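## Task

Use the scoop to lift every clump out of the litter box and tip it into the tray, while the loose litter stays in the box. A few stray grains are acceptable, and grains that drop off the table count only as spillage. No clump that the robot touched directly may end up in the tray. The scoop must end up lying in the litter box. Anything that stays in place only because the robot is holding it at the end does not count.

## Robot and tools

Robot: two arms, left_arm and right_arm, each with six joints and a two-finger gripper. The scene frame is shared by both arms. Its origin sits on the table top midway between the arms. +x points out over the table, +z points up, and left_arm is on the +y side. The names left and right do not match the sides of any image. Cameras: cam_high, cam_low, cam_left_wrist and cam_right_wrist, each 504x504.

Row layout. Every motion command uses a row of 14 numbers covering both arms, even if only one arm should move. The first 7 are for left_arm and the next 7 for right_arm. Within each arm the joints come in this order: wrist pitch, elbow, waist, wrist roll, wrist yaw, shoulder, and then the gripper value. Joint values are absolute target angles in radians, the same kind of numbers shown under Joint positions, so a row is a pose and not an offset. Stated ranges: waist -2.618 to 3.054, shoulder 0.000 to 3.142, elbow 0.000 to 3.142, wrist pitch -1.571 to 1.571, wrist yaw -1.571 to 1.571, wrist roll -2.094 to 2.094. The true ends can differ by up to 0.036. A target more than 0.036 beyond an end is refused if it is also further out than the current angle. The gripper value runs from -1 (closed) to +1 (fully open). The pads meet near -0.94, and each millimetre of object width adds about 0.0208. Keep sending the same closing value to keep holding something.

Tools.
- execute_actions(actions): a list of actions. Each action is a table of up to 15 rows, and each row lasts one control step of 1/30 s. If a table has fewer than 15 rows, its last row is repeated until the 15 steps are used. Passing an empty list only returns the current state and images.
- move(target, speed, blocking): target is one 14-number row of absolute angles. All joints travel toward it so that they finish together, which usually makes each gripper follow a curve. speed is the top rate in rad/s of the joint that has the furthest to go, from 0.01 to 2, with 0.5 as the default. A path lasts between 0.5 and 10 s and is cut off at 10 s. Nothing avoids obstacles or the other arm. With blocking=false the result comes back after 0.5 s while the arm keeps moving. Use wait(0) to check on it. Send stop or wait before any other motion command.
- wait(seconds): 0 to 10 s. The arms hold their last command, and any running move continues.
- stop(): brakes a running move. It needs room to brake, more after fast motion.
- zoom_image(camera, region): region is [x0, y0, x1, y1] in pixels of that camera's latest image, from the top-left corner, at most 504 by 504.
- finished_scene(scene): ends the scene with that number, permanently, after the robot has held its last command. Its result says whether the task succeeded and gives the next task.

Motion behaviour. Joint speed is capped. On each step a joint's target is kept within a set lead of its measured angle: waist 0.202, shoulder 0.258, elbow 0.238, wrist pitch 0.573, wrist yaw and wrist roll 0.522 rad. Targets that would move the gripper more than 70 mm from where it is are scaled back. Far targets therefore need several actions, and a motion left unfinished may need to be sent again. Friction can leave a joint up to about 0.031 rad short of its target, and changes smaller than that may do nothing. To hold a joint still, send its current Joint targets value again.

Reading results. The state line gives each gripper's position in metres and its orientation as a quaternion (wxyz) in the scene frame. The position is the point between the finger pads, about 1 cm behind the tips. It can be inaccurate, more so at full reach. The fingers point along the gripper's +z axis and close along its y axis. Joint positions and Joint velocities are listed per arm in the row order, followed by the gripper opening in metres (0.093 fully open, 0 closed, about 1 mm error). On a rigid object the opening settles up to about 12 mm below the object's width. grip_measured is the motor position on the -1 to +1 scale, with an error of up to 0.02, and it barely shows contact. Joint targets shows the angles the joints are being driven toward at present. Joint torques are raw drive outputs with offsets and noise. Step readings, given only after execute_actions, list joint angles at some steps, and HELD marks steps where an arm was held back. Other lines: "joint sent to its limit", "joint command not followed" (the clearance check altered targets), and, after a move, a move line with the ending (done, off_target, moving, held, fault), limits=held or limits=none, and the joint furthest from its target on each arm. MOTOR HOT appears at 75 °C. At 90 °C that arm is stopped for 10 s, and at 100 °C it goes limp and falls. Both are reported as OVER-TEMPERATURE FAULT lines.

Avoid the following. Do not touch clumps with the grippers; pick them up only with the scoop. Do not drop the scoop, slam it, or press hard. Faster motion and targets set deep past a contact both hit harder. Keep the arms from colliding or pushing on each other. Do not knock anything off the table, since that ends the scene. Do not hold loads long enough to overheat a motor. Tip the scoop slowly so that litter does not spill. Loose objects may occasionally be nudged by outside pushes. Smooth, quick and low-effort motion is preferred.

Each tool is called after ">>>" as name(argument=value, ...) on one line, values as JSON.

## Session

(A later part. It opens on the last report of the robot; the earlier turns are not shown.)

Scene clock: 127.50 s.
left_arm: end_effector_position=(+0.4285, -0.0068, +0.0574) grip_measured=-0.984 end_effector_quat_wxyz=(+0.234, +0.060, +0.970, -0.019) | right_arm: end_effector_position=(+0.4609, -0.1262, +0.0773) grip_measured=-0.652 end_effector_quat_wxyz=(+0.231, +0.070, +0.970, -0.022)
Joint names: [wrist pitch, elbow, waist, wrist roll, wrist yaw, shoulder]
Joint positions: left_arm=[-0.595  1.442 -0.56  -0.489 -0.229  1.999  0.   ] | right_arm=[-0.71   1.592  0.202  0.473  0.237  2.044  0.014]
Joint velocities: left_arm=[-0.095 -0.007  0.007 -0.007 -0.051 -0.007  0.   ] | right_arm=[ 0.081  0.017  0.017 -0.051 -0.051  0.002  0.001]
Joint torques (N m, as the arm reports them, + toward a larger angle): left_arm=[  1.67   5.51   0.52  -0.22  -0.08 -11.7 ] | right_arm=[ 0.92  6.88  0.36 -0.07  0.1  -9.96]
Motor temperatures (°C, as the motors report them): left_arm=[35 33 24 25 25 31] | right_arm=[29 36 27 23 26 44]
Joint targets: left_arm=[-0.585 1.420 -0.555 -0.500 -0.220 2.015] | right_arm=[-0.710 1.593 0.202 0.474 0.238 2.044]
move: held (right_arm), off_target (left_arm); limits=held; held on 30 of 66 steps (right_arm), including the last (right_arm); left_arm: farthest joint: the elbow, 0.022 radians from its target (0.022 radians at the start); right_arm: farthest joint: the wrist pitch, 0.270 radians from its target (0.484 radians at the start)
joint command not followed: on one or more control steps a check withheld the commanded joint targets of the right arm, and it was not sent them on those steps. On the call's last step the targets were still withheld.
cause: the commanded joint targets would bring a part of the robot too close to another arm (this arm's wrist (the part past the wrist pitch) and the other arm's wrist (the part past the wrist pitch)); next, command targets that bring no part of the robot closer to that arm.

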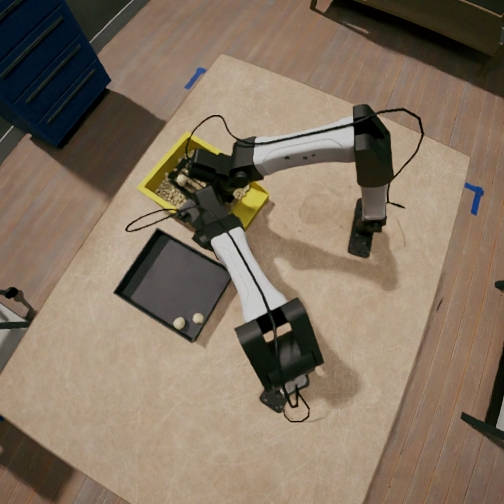

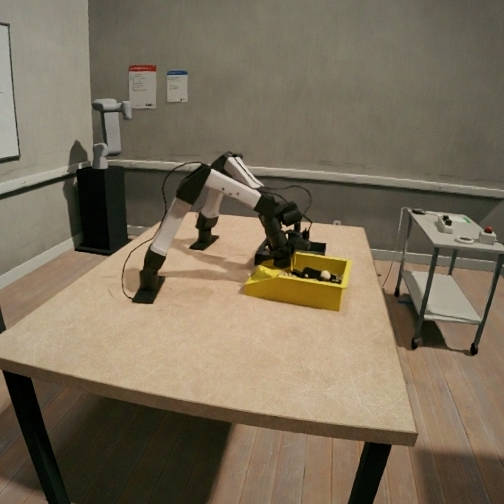

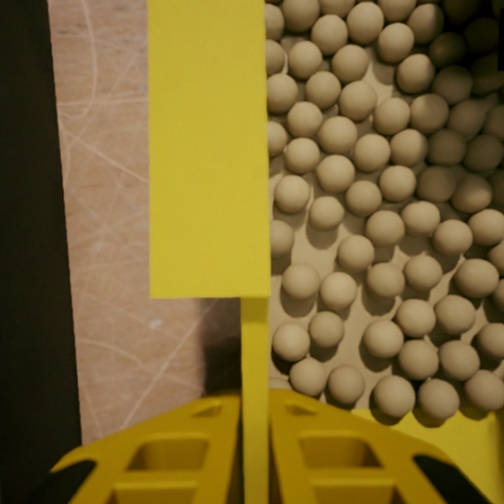

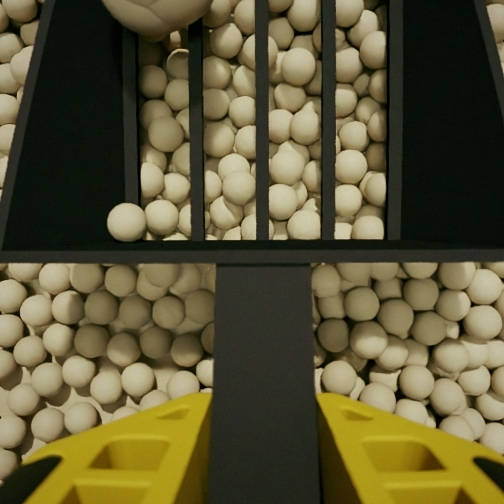

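Got it. Release left, lift it by shoulder, park.

>>> move(target=[-0.585,1.42,-0.555,-0.50,-0.22,2.015,-0.3, -0.71,1.593,0.202,0.474,0.238,2.044,-0.9])

>>> move(target=[-0.65,1.44,-0.555,-0.50,-0.22,1.85,-0.3, -0.71,1.593,0.202,0.474,0.238,2.044,-0.9])

>>> move(target=[-0.013,1.046,0.9,0,0,1.062,-0.3, -0.85,1.54,0.22,0.52,0.34,1.70,-0.9], speed=1.0)

Scene clock: 129.13 s.
left_arm: end_effector_position=(+0.4288, -0.0071, +0.0576) grip_measured=-0.302 end_effector_quat_wxyz=(+0.234, +0.059, +0.970, -0.020) | right_arm: end_effector_position=(+0.4609, -0.1261, +0.0773) grip_measured=-0.652 end_effector_quat_wxyz=(+0.231, +0.069, +0.970, -0.022)
Joint names: [wrist pitch, elbow, waist, wrist roll, wrist yaw, shoulder]
Joint positions: left_arm=[-0.593  1.442 -0.56  -0.491 -0.228  1.999  0.031] | right_arm=[-0.71   1.592  0.202  0.473  0.237  2.044  0.014]
Joint velocities: left_arm=[ 0.007  0.012 -0.012  0.007  0.007  0.012  0.001] | right_arm=[ 0.066 -0.017  0.007  0.022 -0.007 -0.002  0.   ]
Joint torques (N m, as the arm reports them, + toward a larger angle): left_arm=[  1.6    5.48   0.64  -0.19  -0.06 -11.75] | right_arm=[  0.95   6.84   0.29  -0.07   0.09 -10.02]
Motor temperatures (°C, as the motors report them): left_arm=[35 33 24 25 25 32] | right_arm=[29 36 27 23 26 45]
Joint targets: left_arm=[-0.585 1.420 -0.555 -0.500 -0.220 2.015] | right_arm=[-0.709 1.593 0.202 0.474 0.238 2.044]
move: held (right_arm), off_target (left_arm); limits=held; held on 21 of 21 steps (right_arm, left_arm), including the last (right_arm); left_arm: farthest joint: the elbow, 0.022 radians from its target (0.022 radians at the start); right_arm: farthest joint: the elbow, 0.001 radians from its target (0.001 radians at the start)
joint command not followed: on one or more control steps a check withheld the commanded joint targets of the left arm, and it was not sent them on those steps.
cause: the commanded joint targets would bring a part of the robot too close to another arm (this arm's wrist (the part past the wrist pitch) and the other arm's wrist (the part past the wrist pitch)); next, command targets that bring no part of the robot closer to that arm.
joint command not followed: on one or more control steps a check withheld the commanded joint targets of the right arm, and it was not sent them on those steps. On the call's last step the targets were still withheld.
cause: the commanded joint targets would bring a part of the robot too close to another arm (this arm's wrist (the part past the wrist pitch) and the other arm's wrist (the part past the wrist pitch)); next, command targets that bring no part of the robot closer to that arm.

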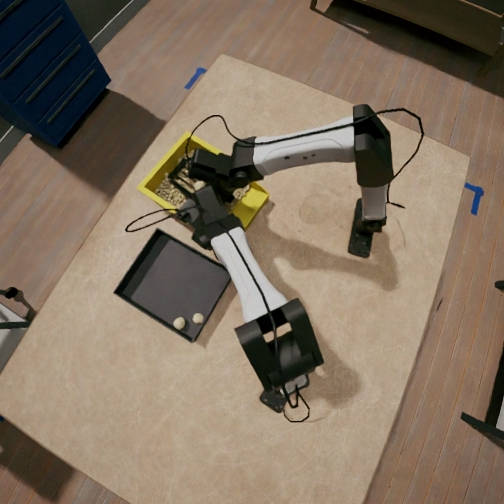

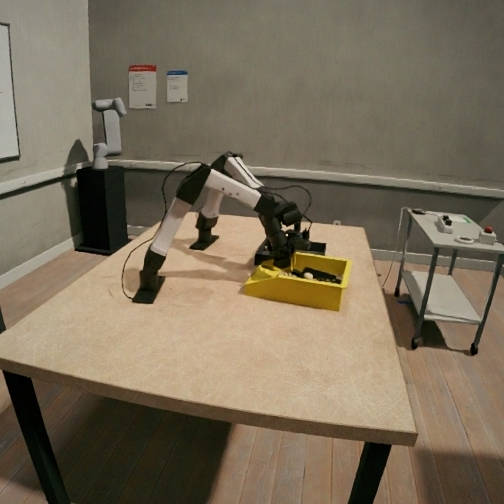

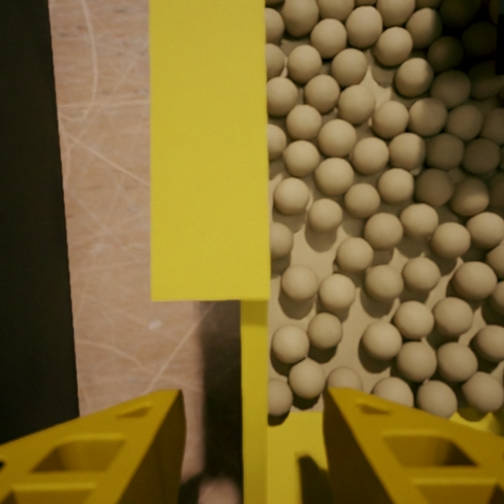

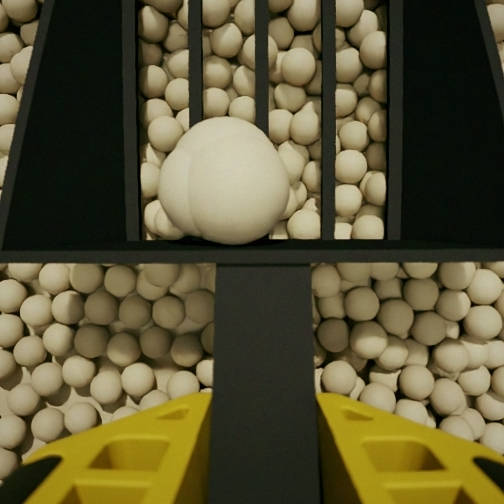

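Scene clock: 130.17 s.
left_arm: end_effector_position=(+0.4261, -0.0051, +0.1222) grip_measured=-0.302 end_effector_quat_wxyz=(+0.282, +0.051, +0.957, -0.053) | right_arm: end_effector_position=(+0.4609, -0.1261, +0.0773) grip_measured=-0.652 end_effector_quat_wxyz=(+0.231, +0.069, +0.970, -0.022)
Joint names: [wrist pitch, elbow, waist, wrist roll, wrist yaw, shoulder]
Joint positions: left_arm=[-0.626  1.442 -0.56  -0.491 -0.228  1.847  0.031] | right_arm=[-0.71   1.592  0.202  0.473  0.237  2.044  0.014]
Joint velocities: left_arm=[ 0.037 -0.012 -0.022 -0.007  0.037  0.002  0.002] | right_arm=[-0.051 -0.012 -0.007  0.051  0.007 -0.012  0.   ]
Joint torques (N m, as the arm reports them, + toward a larger angle): left_arm=[  1.52   6.99   0.55  -0.18  -0.05 -11.68] | right_arm=[  0.95   6.85   0.31  -0.07   0.08 -10.  ]
Motor temperatures (°C, as the motors report them): left_arm=[35 33 24 25 25 32] | right_arm=[29 36 27 23 26 45]
Joint targets: left_arm=[-0.650 1.440 -0.555 -0.500 -0.220 1.850] | right_arm=[-0.710 1.593 0.202 0.474 0.238 2.044]
move: off_target (left_arm); limits=held; held on 4 of 31 steps (right_arm, left_arm); left_arm: farthest joint: the wrist pitch, 0.024 radians from its target (0.057 radians at the start); right_arm: farthest joint: the elbow, 0.001 radians from its target (0.001 radians at the start)
joint command not followed: on one or more control steps a check withheld the commanded joint targets of the left arm, and it was not sent them on those steps.
cause: the commanded joint targets would bring a part of the robot too close to another arm (this arm's wrist (the part past the wrist pitch) and the other arm's wrist (the part past the wrist pitch)); next, command targets that bring no part of the robot closer to that arm.
joint command not followed: on one or more control steps a check withheld the commanded joint targets of the right arm, and it was not sent them on those steps.
cause: the commanded joint targets would bring a part of the robot too close to another arm (this arm's wrist (the part past the wrist pitch) and the other arm's wrist (the part past the wrist pitch)); next, command targets that bring no part of the robot closer to that arm.

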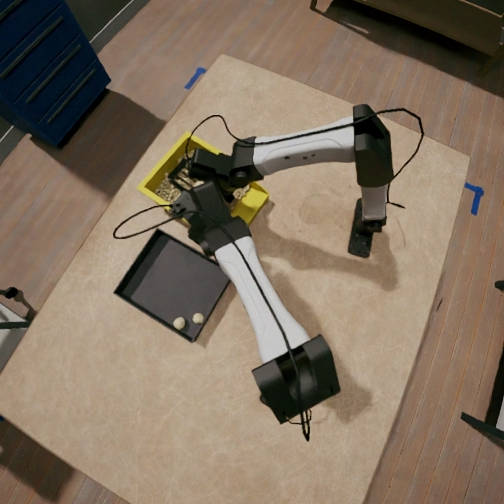

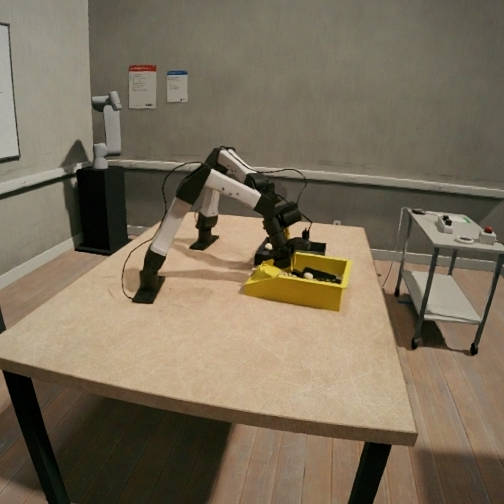

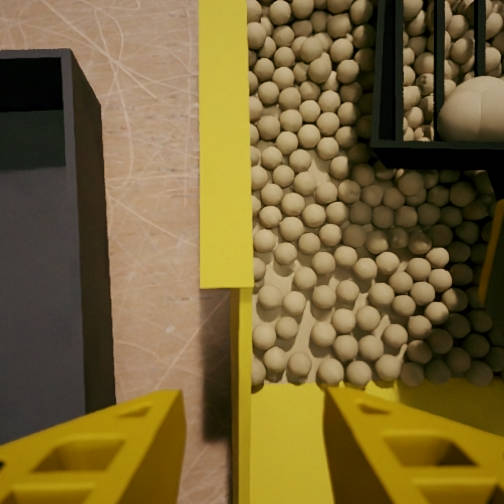

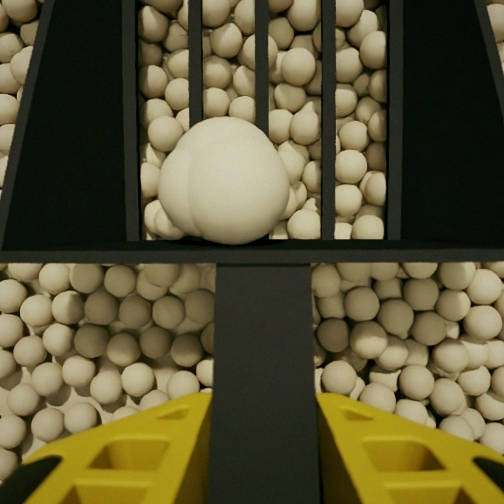

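Scene clock: 132.40 s.
left_arm: end_effector_position=(+0.3024, +0.5213, +0.4047) grip_measured=-0.302 end_effector_quat_wxyz=(+0.649, -0.281, +0.653, +0.272) | right_arm: end_effector_position=(+0.4203, -0.1530, +0.1916) grip_measured=-0.652 end_effector_quat_wxyz=(+0.306, +0.102, +0.946, -0.025)
Joint names: [wrist pitch, elbow, waist, wrist roll, wrist yaw, shoulder]
Joint positions: left_arm=[-0.02   1.078  0.894 -0.009 -0.011  1.068  0.031] | right_arm=[-0.857  1.555  0.211  0.512  0.324  1.726  0.014]
Joint velocities: left_arm=[-0.022 -0.007  0.007 -0.095  0.066  0.007 -0.   ] | right_arm=[-0.022  0.012 -0.017 -0.007 -0.007 -0.002  0.001]
Joint torques (N m, as the arm reports them, + toward a larger angle): left_arm=[ 2.71  5.39  0.41  0.    0.09 -4.3 ] | right_arm=[ 1.2   5.79  1.1  -0.01  0.25 -9.76]
Motor temperatures (°C, as the motors report them): left_arm=[36 33 24 25 25 32] | right_arm=[29 36 27 23 26 45]
Joint targets: left_arm=[-0.013 1.046 0.900 0.000 0.000 1.062] | right_arm=[-0.850 1.540 0.220 0.520 0.340 1.700]
move: off_target (left_arm, right_arm); limits=none; left_arm: farthest joint: the elbow, 0.032 radians from its target (0.396 radians at the start); right_arm: farthest joint: the shoulder, 0.026 radians from its target (0.344 radians at the start)

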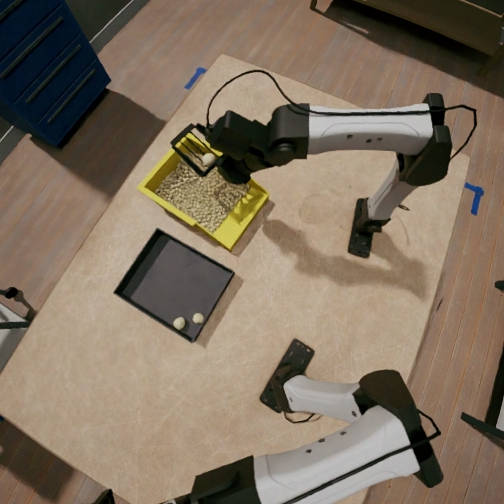

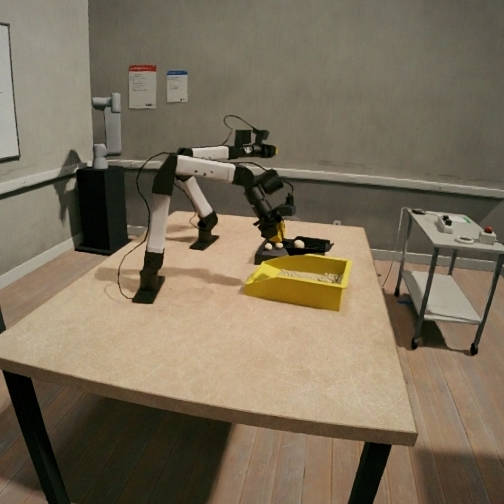

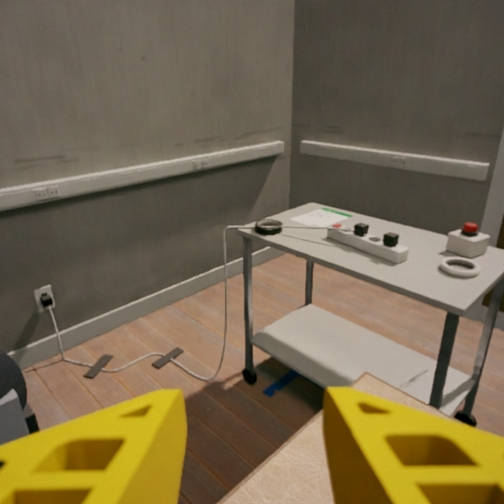

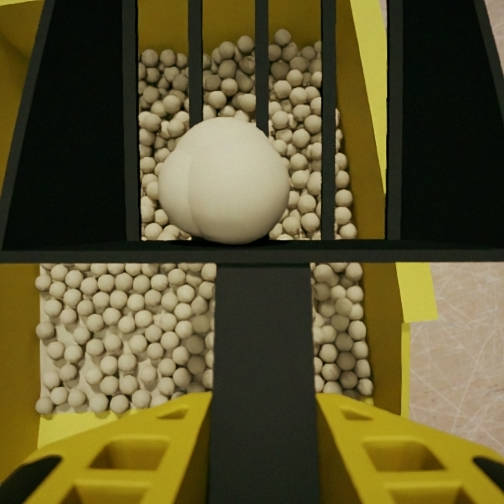

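Go straight to the stage-1 pose, then dump.

>>> move(target=[-0.013,1.046,0.9,0,0,1.062,-0.3, -0.82,1.9,0.82,0.0,0.6,2.1,-0.9], speed=0.5)

>>> move(target=[-0.013,1.046,0.9,0,0,1.062,-0.3, -0.82,1.915,0.97,-0.3,1.4,2.34,-0.9], speed=0.5)

Scene clock: 135.43 s.
left_arm: end_effector_position=(+0.3025, +0.5213, +0.4049) grip_measured=-0.302 end_effector_quat_wxyz=(+0.649, -0.281, +0.653, +0.272) | right_arm: end_effector_position=(+0.3487, +0.1093, +0.1545) grip_measured=-0.652 end_effector_quat_wxyz=(+0.337, -0.384, +0.849, -0.131)
Joint names: [wrist pitch, elbow, waist, wrist roll, wrist yaw, shoulder]
Joint positions: left_arm=[-0.019  1.078  0.894 -0.009 -0.01   1.068  0.031] | right_arm=[-0.852  1.867  0.826  0.006  0.581  2.097  0.014]
Joint velocities: left_arm=[-0.051 -0.022 -0.022 -0.11  -0.051 -0.002 -0.   ] | right_arm=[ 0.007  0.002  0.002 -0.037  0.007  0.012  0.001]
Joint torques (N m, as the arm reports them, + toward a larger angle): left_arm=[ 2.68  5.42  0.55 -0.03  0.11 -4.25] | right_arm=[  1.28   9.43  -0.38  -0.08   0.34 -10.44]
Motor temperatures (°C, as the motors report them): left_arm=[36 33 24 25 25 31] | right_arm=[30 36 27 23 26 45]
Joint targets: left_arm=[-0.013 1.046 0.900 0.000 -0.000 1.062] | right_arm=[-0.820 1.900 0.820 0.000 0.600 2.100]
move: off_target (left_arm, right_arm); limits=none; left_arm: farthest joint: the elbow, 0.032 radians from its target (0.032 radians at the start); right_arm: farthest joint: the elbow, 0.033 radians from its target (0.345 radians at the start)

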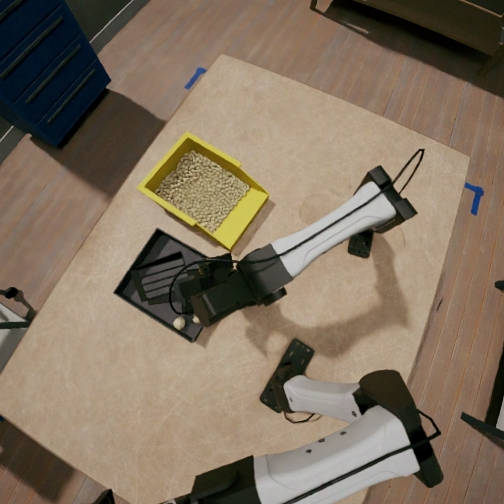

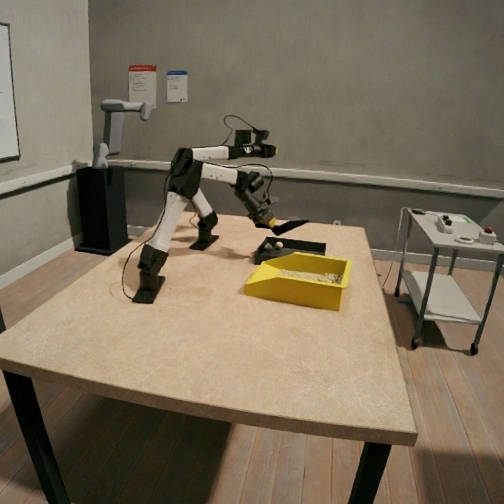

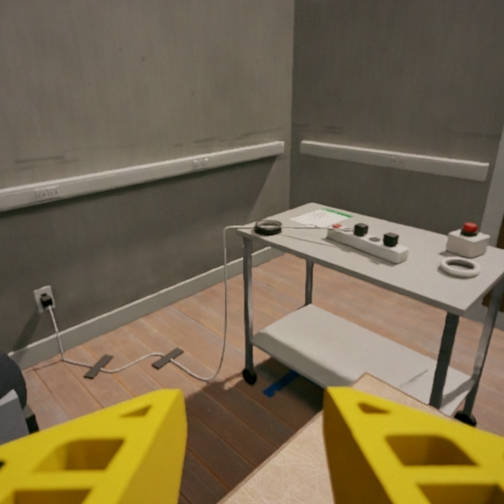

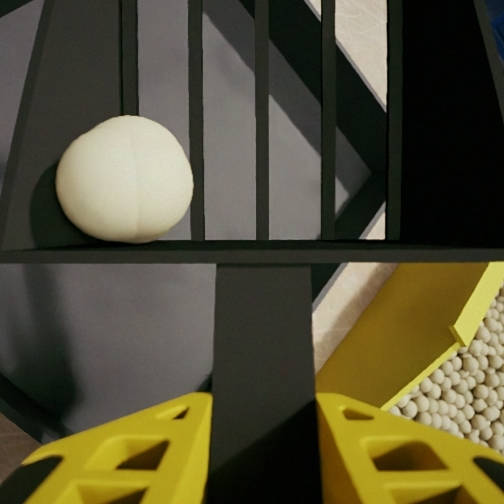

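Scene clock: 137.87 s.
left_arm: end_effector_position=(+0.3025, +0.5213, +0.4049) grip_measured=-0.302 end_effector_quat_wxyz=(+0.649, -0.281, +0.653, +0.272) | right_arm: end_effector_position=(+0.3484, +0.0989, +0.1486) grip_measured=-0.652 end_effector_quat_wxyz=(+0.355, -0.438, +0.634, -0.529)
Joint names: [wrist pitch, elbow, waist, wrist roll, wrist yaw, shoulder]
Joint positions: left_arm=[-0.019  1.078  0.894 -0.009 -0.01   1.068  0.031] | right_arm=[-0.843  1.885  0.965 -0.295  1.374  2.335  0.014]
Joint velocities: left_arm=[-0.007 -0.007 -0.002  0.037 -0.007  0.012 -0.   ] | right_arm=[-0.007  0.002 -0.012  0.007 -0.051  0.012 -0.   ]
Joint torques (N m, as the arm reports them, + toward a larger angle): left_arm=[ 2.67  5.61  0.43  0.02  0.1  -4.31] | right_arm=[  0.79   8.75   0.83  -0.08   0.63 -11.29]
Motor temperatures (°C, as the motors report them): left_arm=[37 33 24 25 25 31] | right_arm=[30 37 27 23 26 46]
Joint targets: left_arm=[-0.013 1.046 0.900 0.000 -0.000 1.062] | right_arm=[-0.820 1.915 0.970 -0.300 1.400 2.340]
move: off_target (left_arm, right_arm); limits=none; left_arm: farthest joint: the elbow, 0.032 radians from its target (0.032 radians at the start); right_arm: farthest joint: the elbow, 0.030 radians from its target (0.048 radians at the start)

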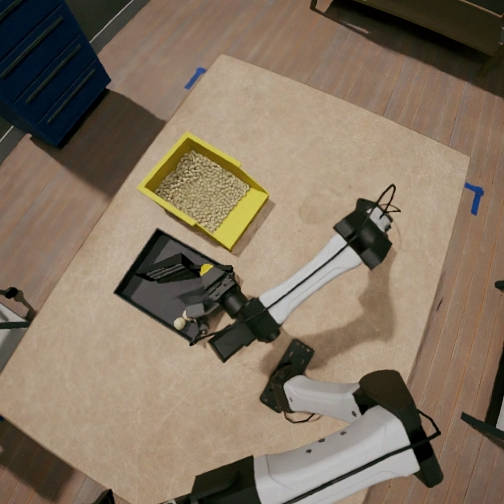

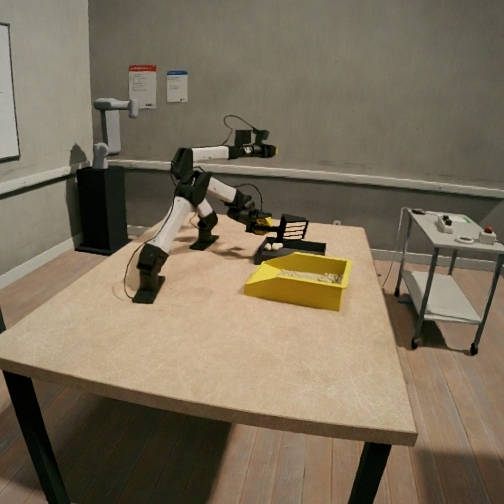

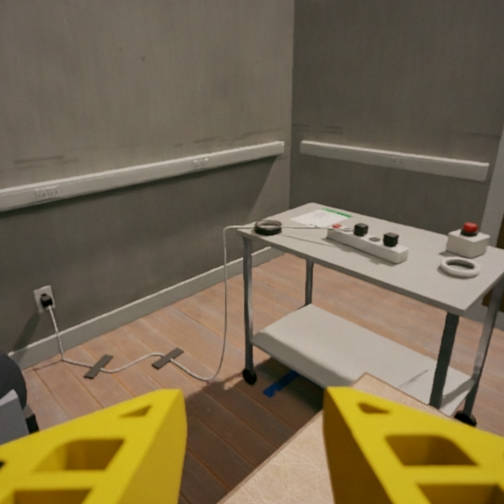

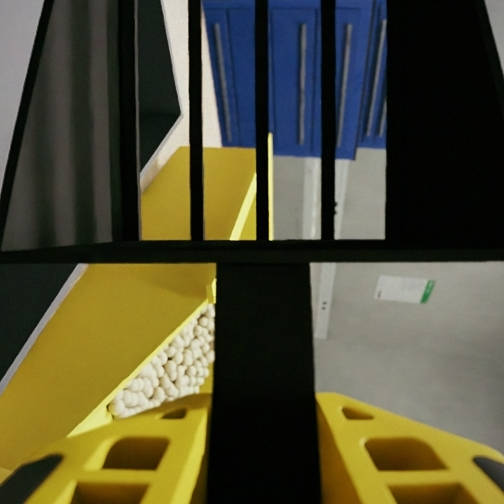

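>>> move(target=[-0.013,1.046,0.9,0,0,1.062,-0.3,-0.82,1.88,0.82,0,0.6,1.95,-0.9], speed=0.6)

>>> move(target=[-0.013,1.046,0.9,0,0,1.062,-0.3,-0.85,1.54,0.22,0.52,0.34,1.70,-0.9], speed=0.6)

Scene clock: 155.13 s.
left_arm: end_effector_position=(+0.3025, +0.5213, +0.4049) grip_measured=-0.302 end_effector_quat_wxyz=(+0.649, -0.281, +0.653, +0.272) | right_arm: end_effector_position=(+0.3477, +0.1025, +0.2243) grip_measured=-0.651 end_effector_quat_wxyz=(+0.398, -0.358, +0.838, -0.103)
Joint names: [wrist pitch, elbow, waist, wrist roll, wrist yaw, shoulder]
Joint positions: left_arm=[-0.019  1.078  0.894 -0.009 -0.01   1.068  0.031] | right_arm=[-0.844  1.885  0.826 -0.009  0.6    1.971  0.014]
Joint velocities: left_arm=[-0.007 -0.017  0.002 -0.051 -0.081  0.007 -0.001] | right_arm=[-0.022  0.007 -0.002  0.037 -0.022 -0.002  0.   ]
Joint torques (N m, as the arm reports them, + toward a larger angle): left_arm=[ 2.66  5.43  0.53  0.    0.07 -4.27] | right_arm=[  1.44   6.64  -0.29  -0.01   0.19 -11.3 ]
Motor temperatures (°C, as the motors report them): left_arm=[39 32 24 25 25 29] | right_arm=[30 38 27 23 27 50]
Joint targets: left_arm=[-0.013 1.046 0.900 -0.000 -0.000 1.062] | right_arm=[-0.820 1.880 0.820 -0.000 0.600 1.950]
move: off_target (left_arm, right_arm); limits=none; left_arm: farthest joint: the elbow, 0.032 radians from its target (0.032 radians at the start); right_arm: farthest joint: the wrist pitch, 0.024 radians from its target (0.023 radians at the start)

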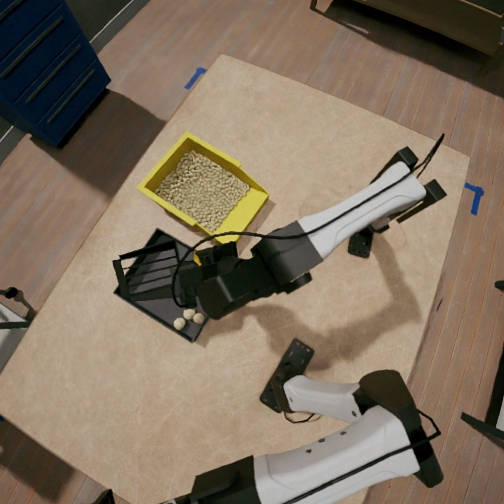

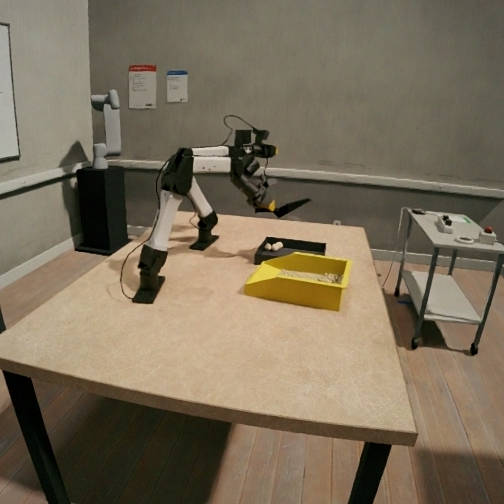

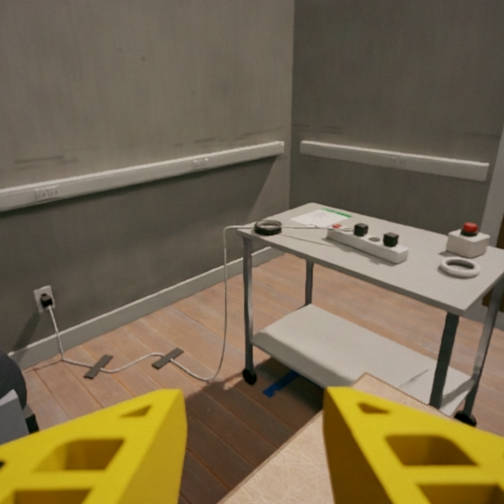

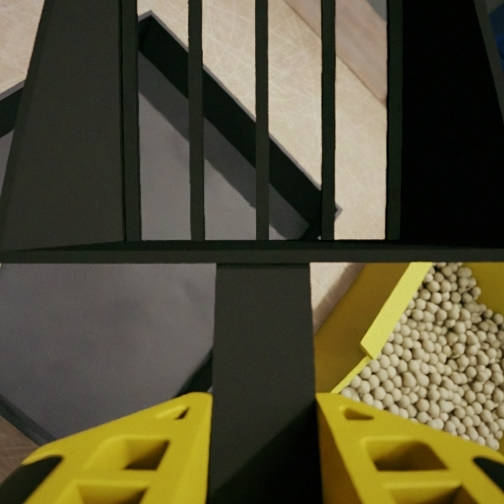

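Scene clock: 156.93 s.
left_arm: end_effector_position=(+0.3025, +0.5213, +0.4049) grip_measured=-0.302 end_effector_quat_wxyz=(+0.649, -0.281, +0.653, +0.272) | right_arm: end_effector_position=(+0.4203, -0.1535, +0.1918) grip_measured=-0.651 end_effector_quat_wxyz=(+0.308, +0.101, +0.945, -0.032)
Joint names: [wrist pitch, elbow, waist, wrist roll, wrist yaw, shoulder]
Joint positions: left_arm=[-0.019  1.078  0.894 -0.009 -0.01   1.068  0.031] | right_arm=[-0.858  1.555  0.217  0.512  0.341  1.728  0.014]
Joint velocities: left_arm=[ 0.081 -0.022 -0.012 -0.007 -0.037  0.012 -0.   ] | right_arm=[-0.066  0.002  0.012 -0.022  0.007  0.012 -0.   ]
Joint torques (N m, as the arm reports them, + toward a larger angle): left_arm=[ 2.69  5.5   0.59  0.    0.1  -4.04] | right_arm=[ 1.2   5.8   0.56  0.03  0.11 -9.83]
Motor temperatures (°C, as the motors report them): left_arm=[39 32 24 25 25 29] | right_arm=[30 38 27 23 27 50]
Joint targets: left_arm=[-0.013 1.046 0.900 0.000 -0.000 1.062] | right_arm=[-0.850 1.540 0.220 0.520 0.340 1.700]
move: off_target (left_arm, right_arm); limits=none; left_arm: farthest joint: the elbow, 0.032 radians from its target (0.032 radians at the start); right_arm: farthest joint: the shoulder, 0.028 radians from its target (0.271 radians at the start)

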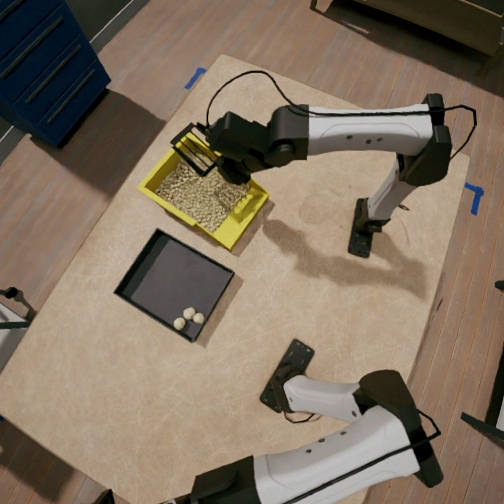

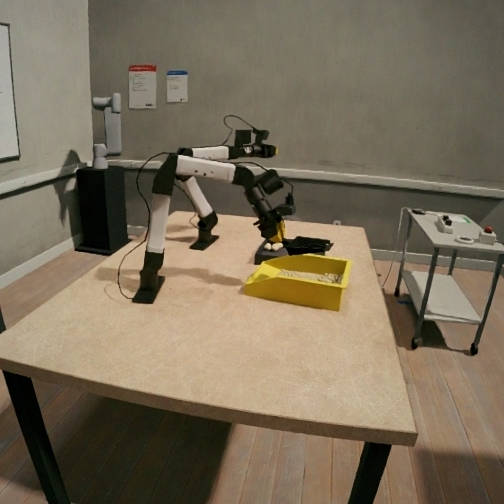

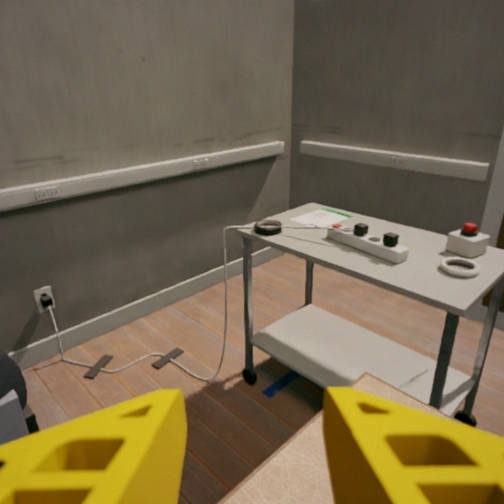

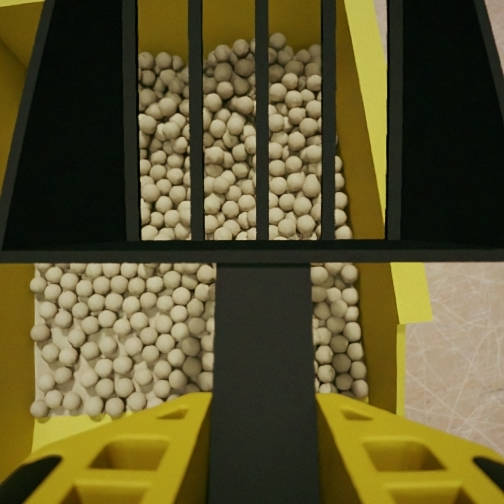

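Too far right; shift first with yaw, then lower.

>>> move(target=[-0.013,1.046,0.9,0,0,1.062,-0.3,-0.88,1.58,0.24,0.52,0.19,1.82,-0.9], speed=0.3)

Scene clock: 158.77 s.
left_arm: end_effector_position=(+0.3025, +0.5213, +0.4049) grip_measured=-0.302 end_effector_quat_wxyz=(+0.649, -0.281, +0.653, +0.272) | right_arm: end_effector_position=(+0.4116, -0.1232, +0.1477) grip_measured=-0.651 end_effector_quat_wxyz=(+0.233, +0.070, +0.970, +0.011)
Joint names: [wrist pitch, elbow, waist, wrist roll, wrist yaw, shoulder]
Joint positions: left_arm=[-0.019  1.078  0.894 -0.009 -0.01   1.068  0.031] | right_arm=[-0.881  1.555  0.234  0.513  0.193  1.814  0.014]
Joint velocities: left_arm=[ 0.007  0.007 -0.012 -0.066 -0.066 -0.017  0.   ] | right_arm=[-0.051  0.012 -0.007 -0.007 -0.066  0.007 -0.   ]
Joint torques (N m, as the arm reports them, + toward a larger angle): left_arm=[ 2.69  5.46  0.5  -0.06  0.11 -4.21] | right_arm=[ 0.99  8.75  0.92 -0.01  0.03 -7.95]
Motor temperatures (°C, as the motors report them): left_arm=[40 32 24 25 25 29] | right_arm=[30 38 27 23 27 50]
Joint targets: left_arm=[-0.013 1.046 0.900 0.000 -0.000 1.062] | right_arm=[-0.880 1.580 0.240 0.520 0.190 1.820]
move: off_target (left_arm, right_arm); limits=none; left_arm: farthest joint: the elbow, 0.032 radians from its target (0.032 radians at the start); right_arm: farthest joint: the elbow, 0.025 radians from its target (0.025 radians at the start)

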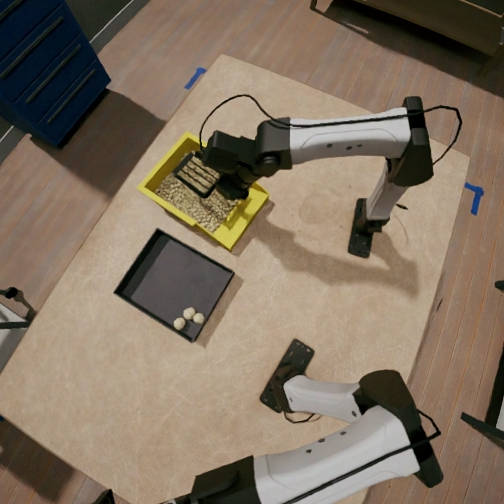

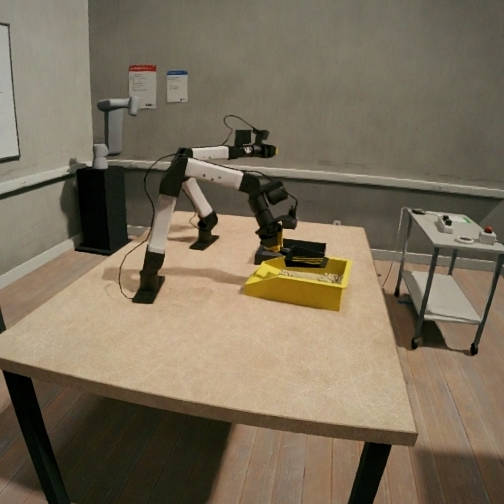

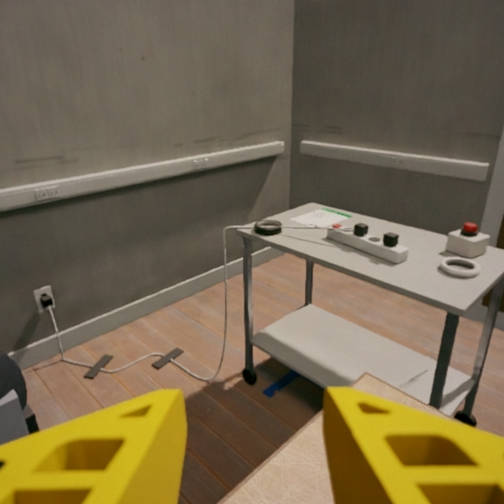

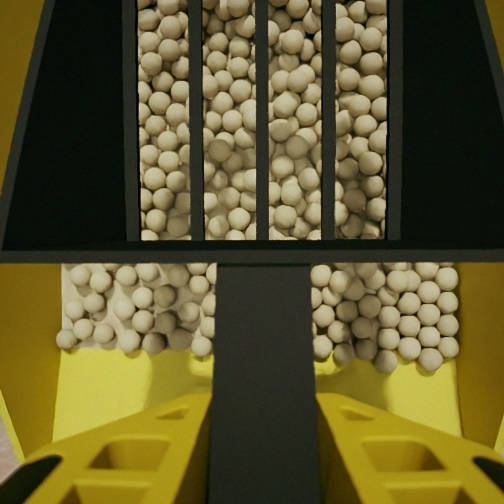

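>>> move(target=[-0.013,1.046,0.9,0,0,1.062,-0.3,-0.88,1.66,0.23,0.52,0.19,2.02,-0.9], speed=0.15)

Scene clock: 161.27 s.
left_arm: end_effector_position=(+0.3025, +0.5213, +0.4049) grip_measured=-0.302 end_effector_quat_wxyz=(+0.649, -0.281, +0.653, +0.272) | right_arm: end_effector_position=(+0.4286, -0.1156, +0.0886) grip_measured=-0.651 end_effector_quat_wxyz=(+0.178, +0.065, +0.982, -0.017)
Joint names: [wrist pitch, elbow, waist, wrist roll, wrist yaw, shoulder]
Joint positions: left_arm=[-0.019  1.078  0.894 -0.009 -0.01   1.068  0.031] | right_arm=[-0.884  1.63   0.234  0.513  0.192  2.011  0.014]
Joint velocities: left_arm=[ 0.081 -0.032  0.002  0.007  0.081  0.002  0.   ] | right_arm=[-0.007 -0.002  0.007 -0.037 -0.051 -0.002  0.   ]
Joint torques (N m, as the arm reports them, + toward a larger angle): left_arm=[ 2.68  5.5   0.61  0.02  0.11 -4.22] | right_arm=[ 0.8   8.96 -0.04 -0.01  0.04 -9.1 ]
Motor temperatures (°C, as the motors report them): left_arm=[40 32 24 25 25 29] | right_arm=[30 38 27 23 27 50]
Joint targets: left_arm=[-0.013 1.046 0.900 -0.000 -0.000 1.062] | right_arm=[-0.880 1.660 0.230 0.520 0.190 2.020]
move: off_target (left_arm, right_arm); limits=none; left_arm: farthest joint: the elbow, 0.032 radians from its target (0.032 radians at the start); right_arm: farthest joint: the elbow, 0.030 radians from its target (0.105 radians at the start)

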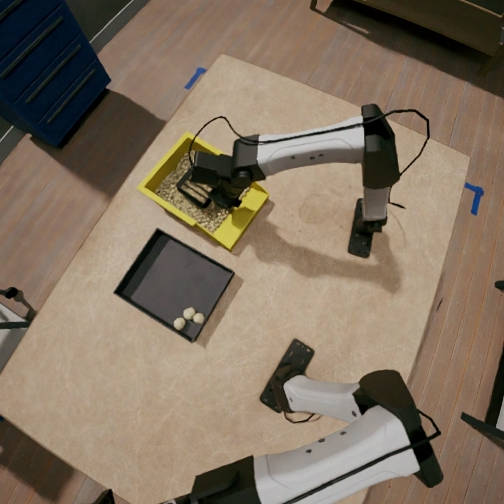

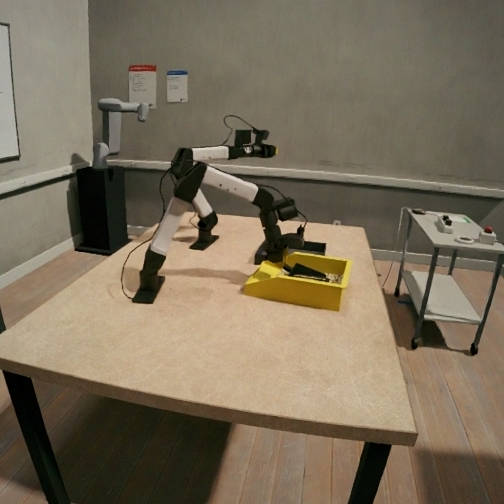

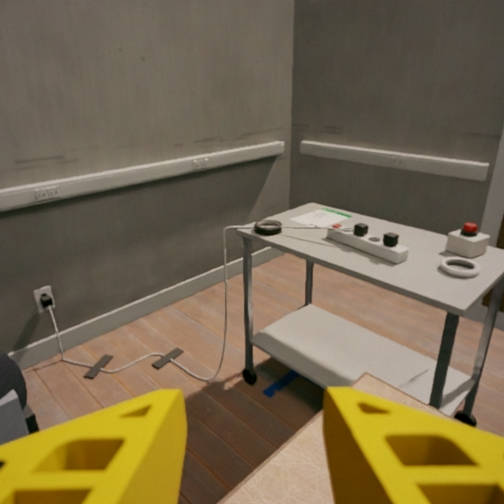

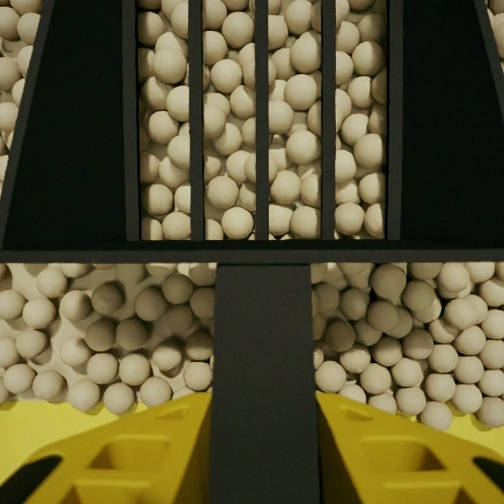

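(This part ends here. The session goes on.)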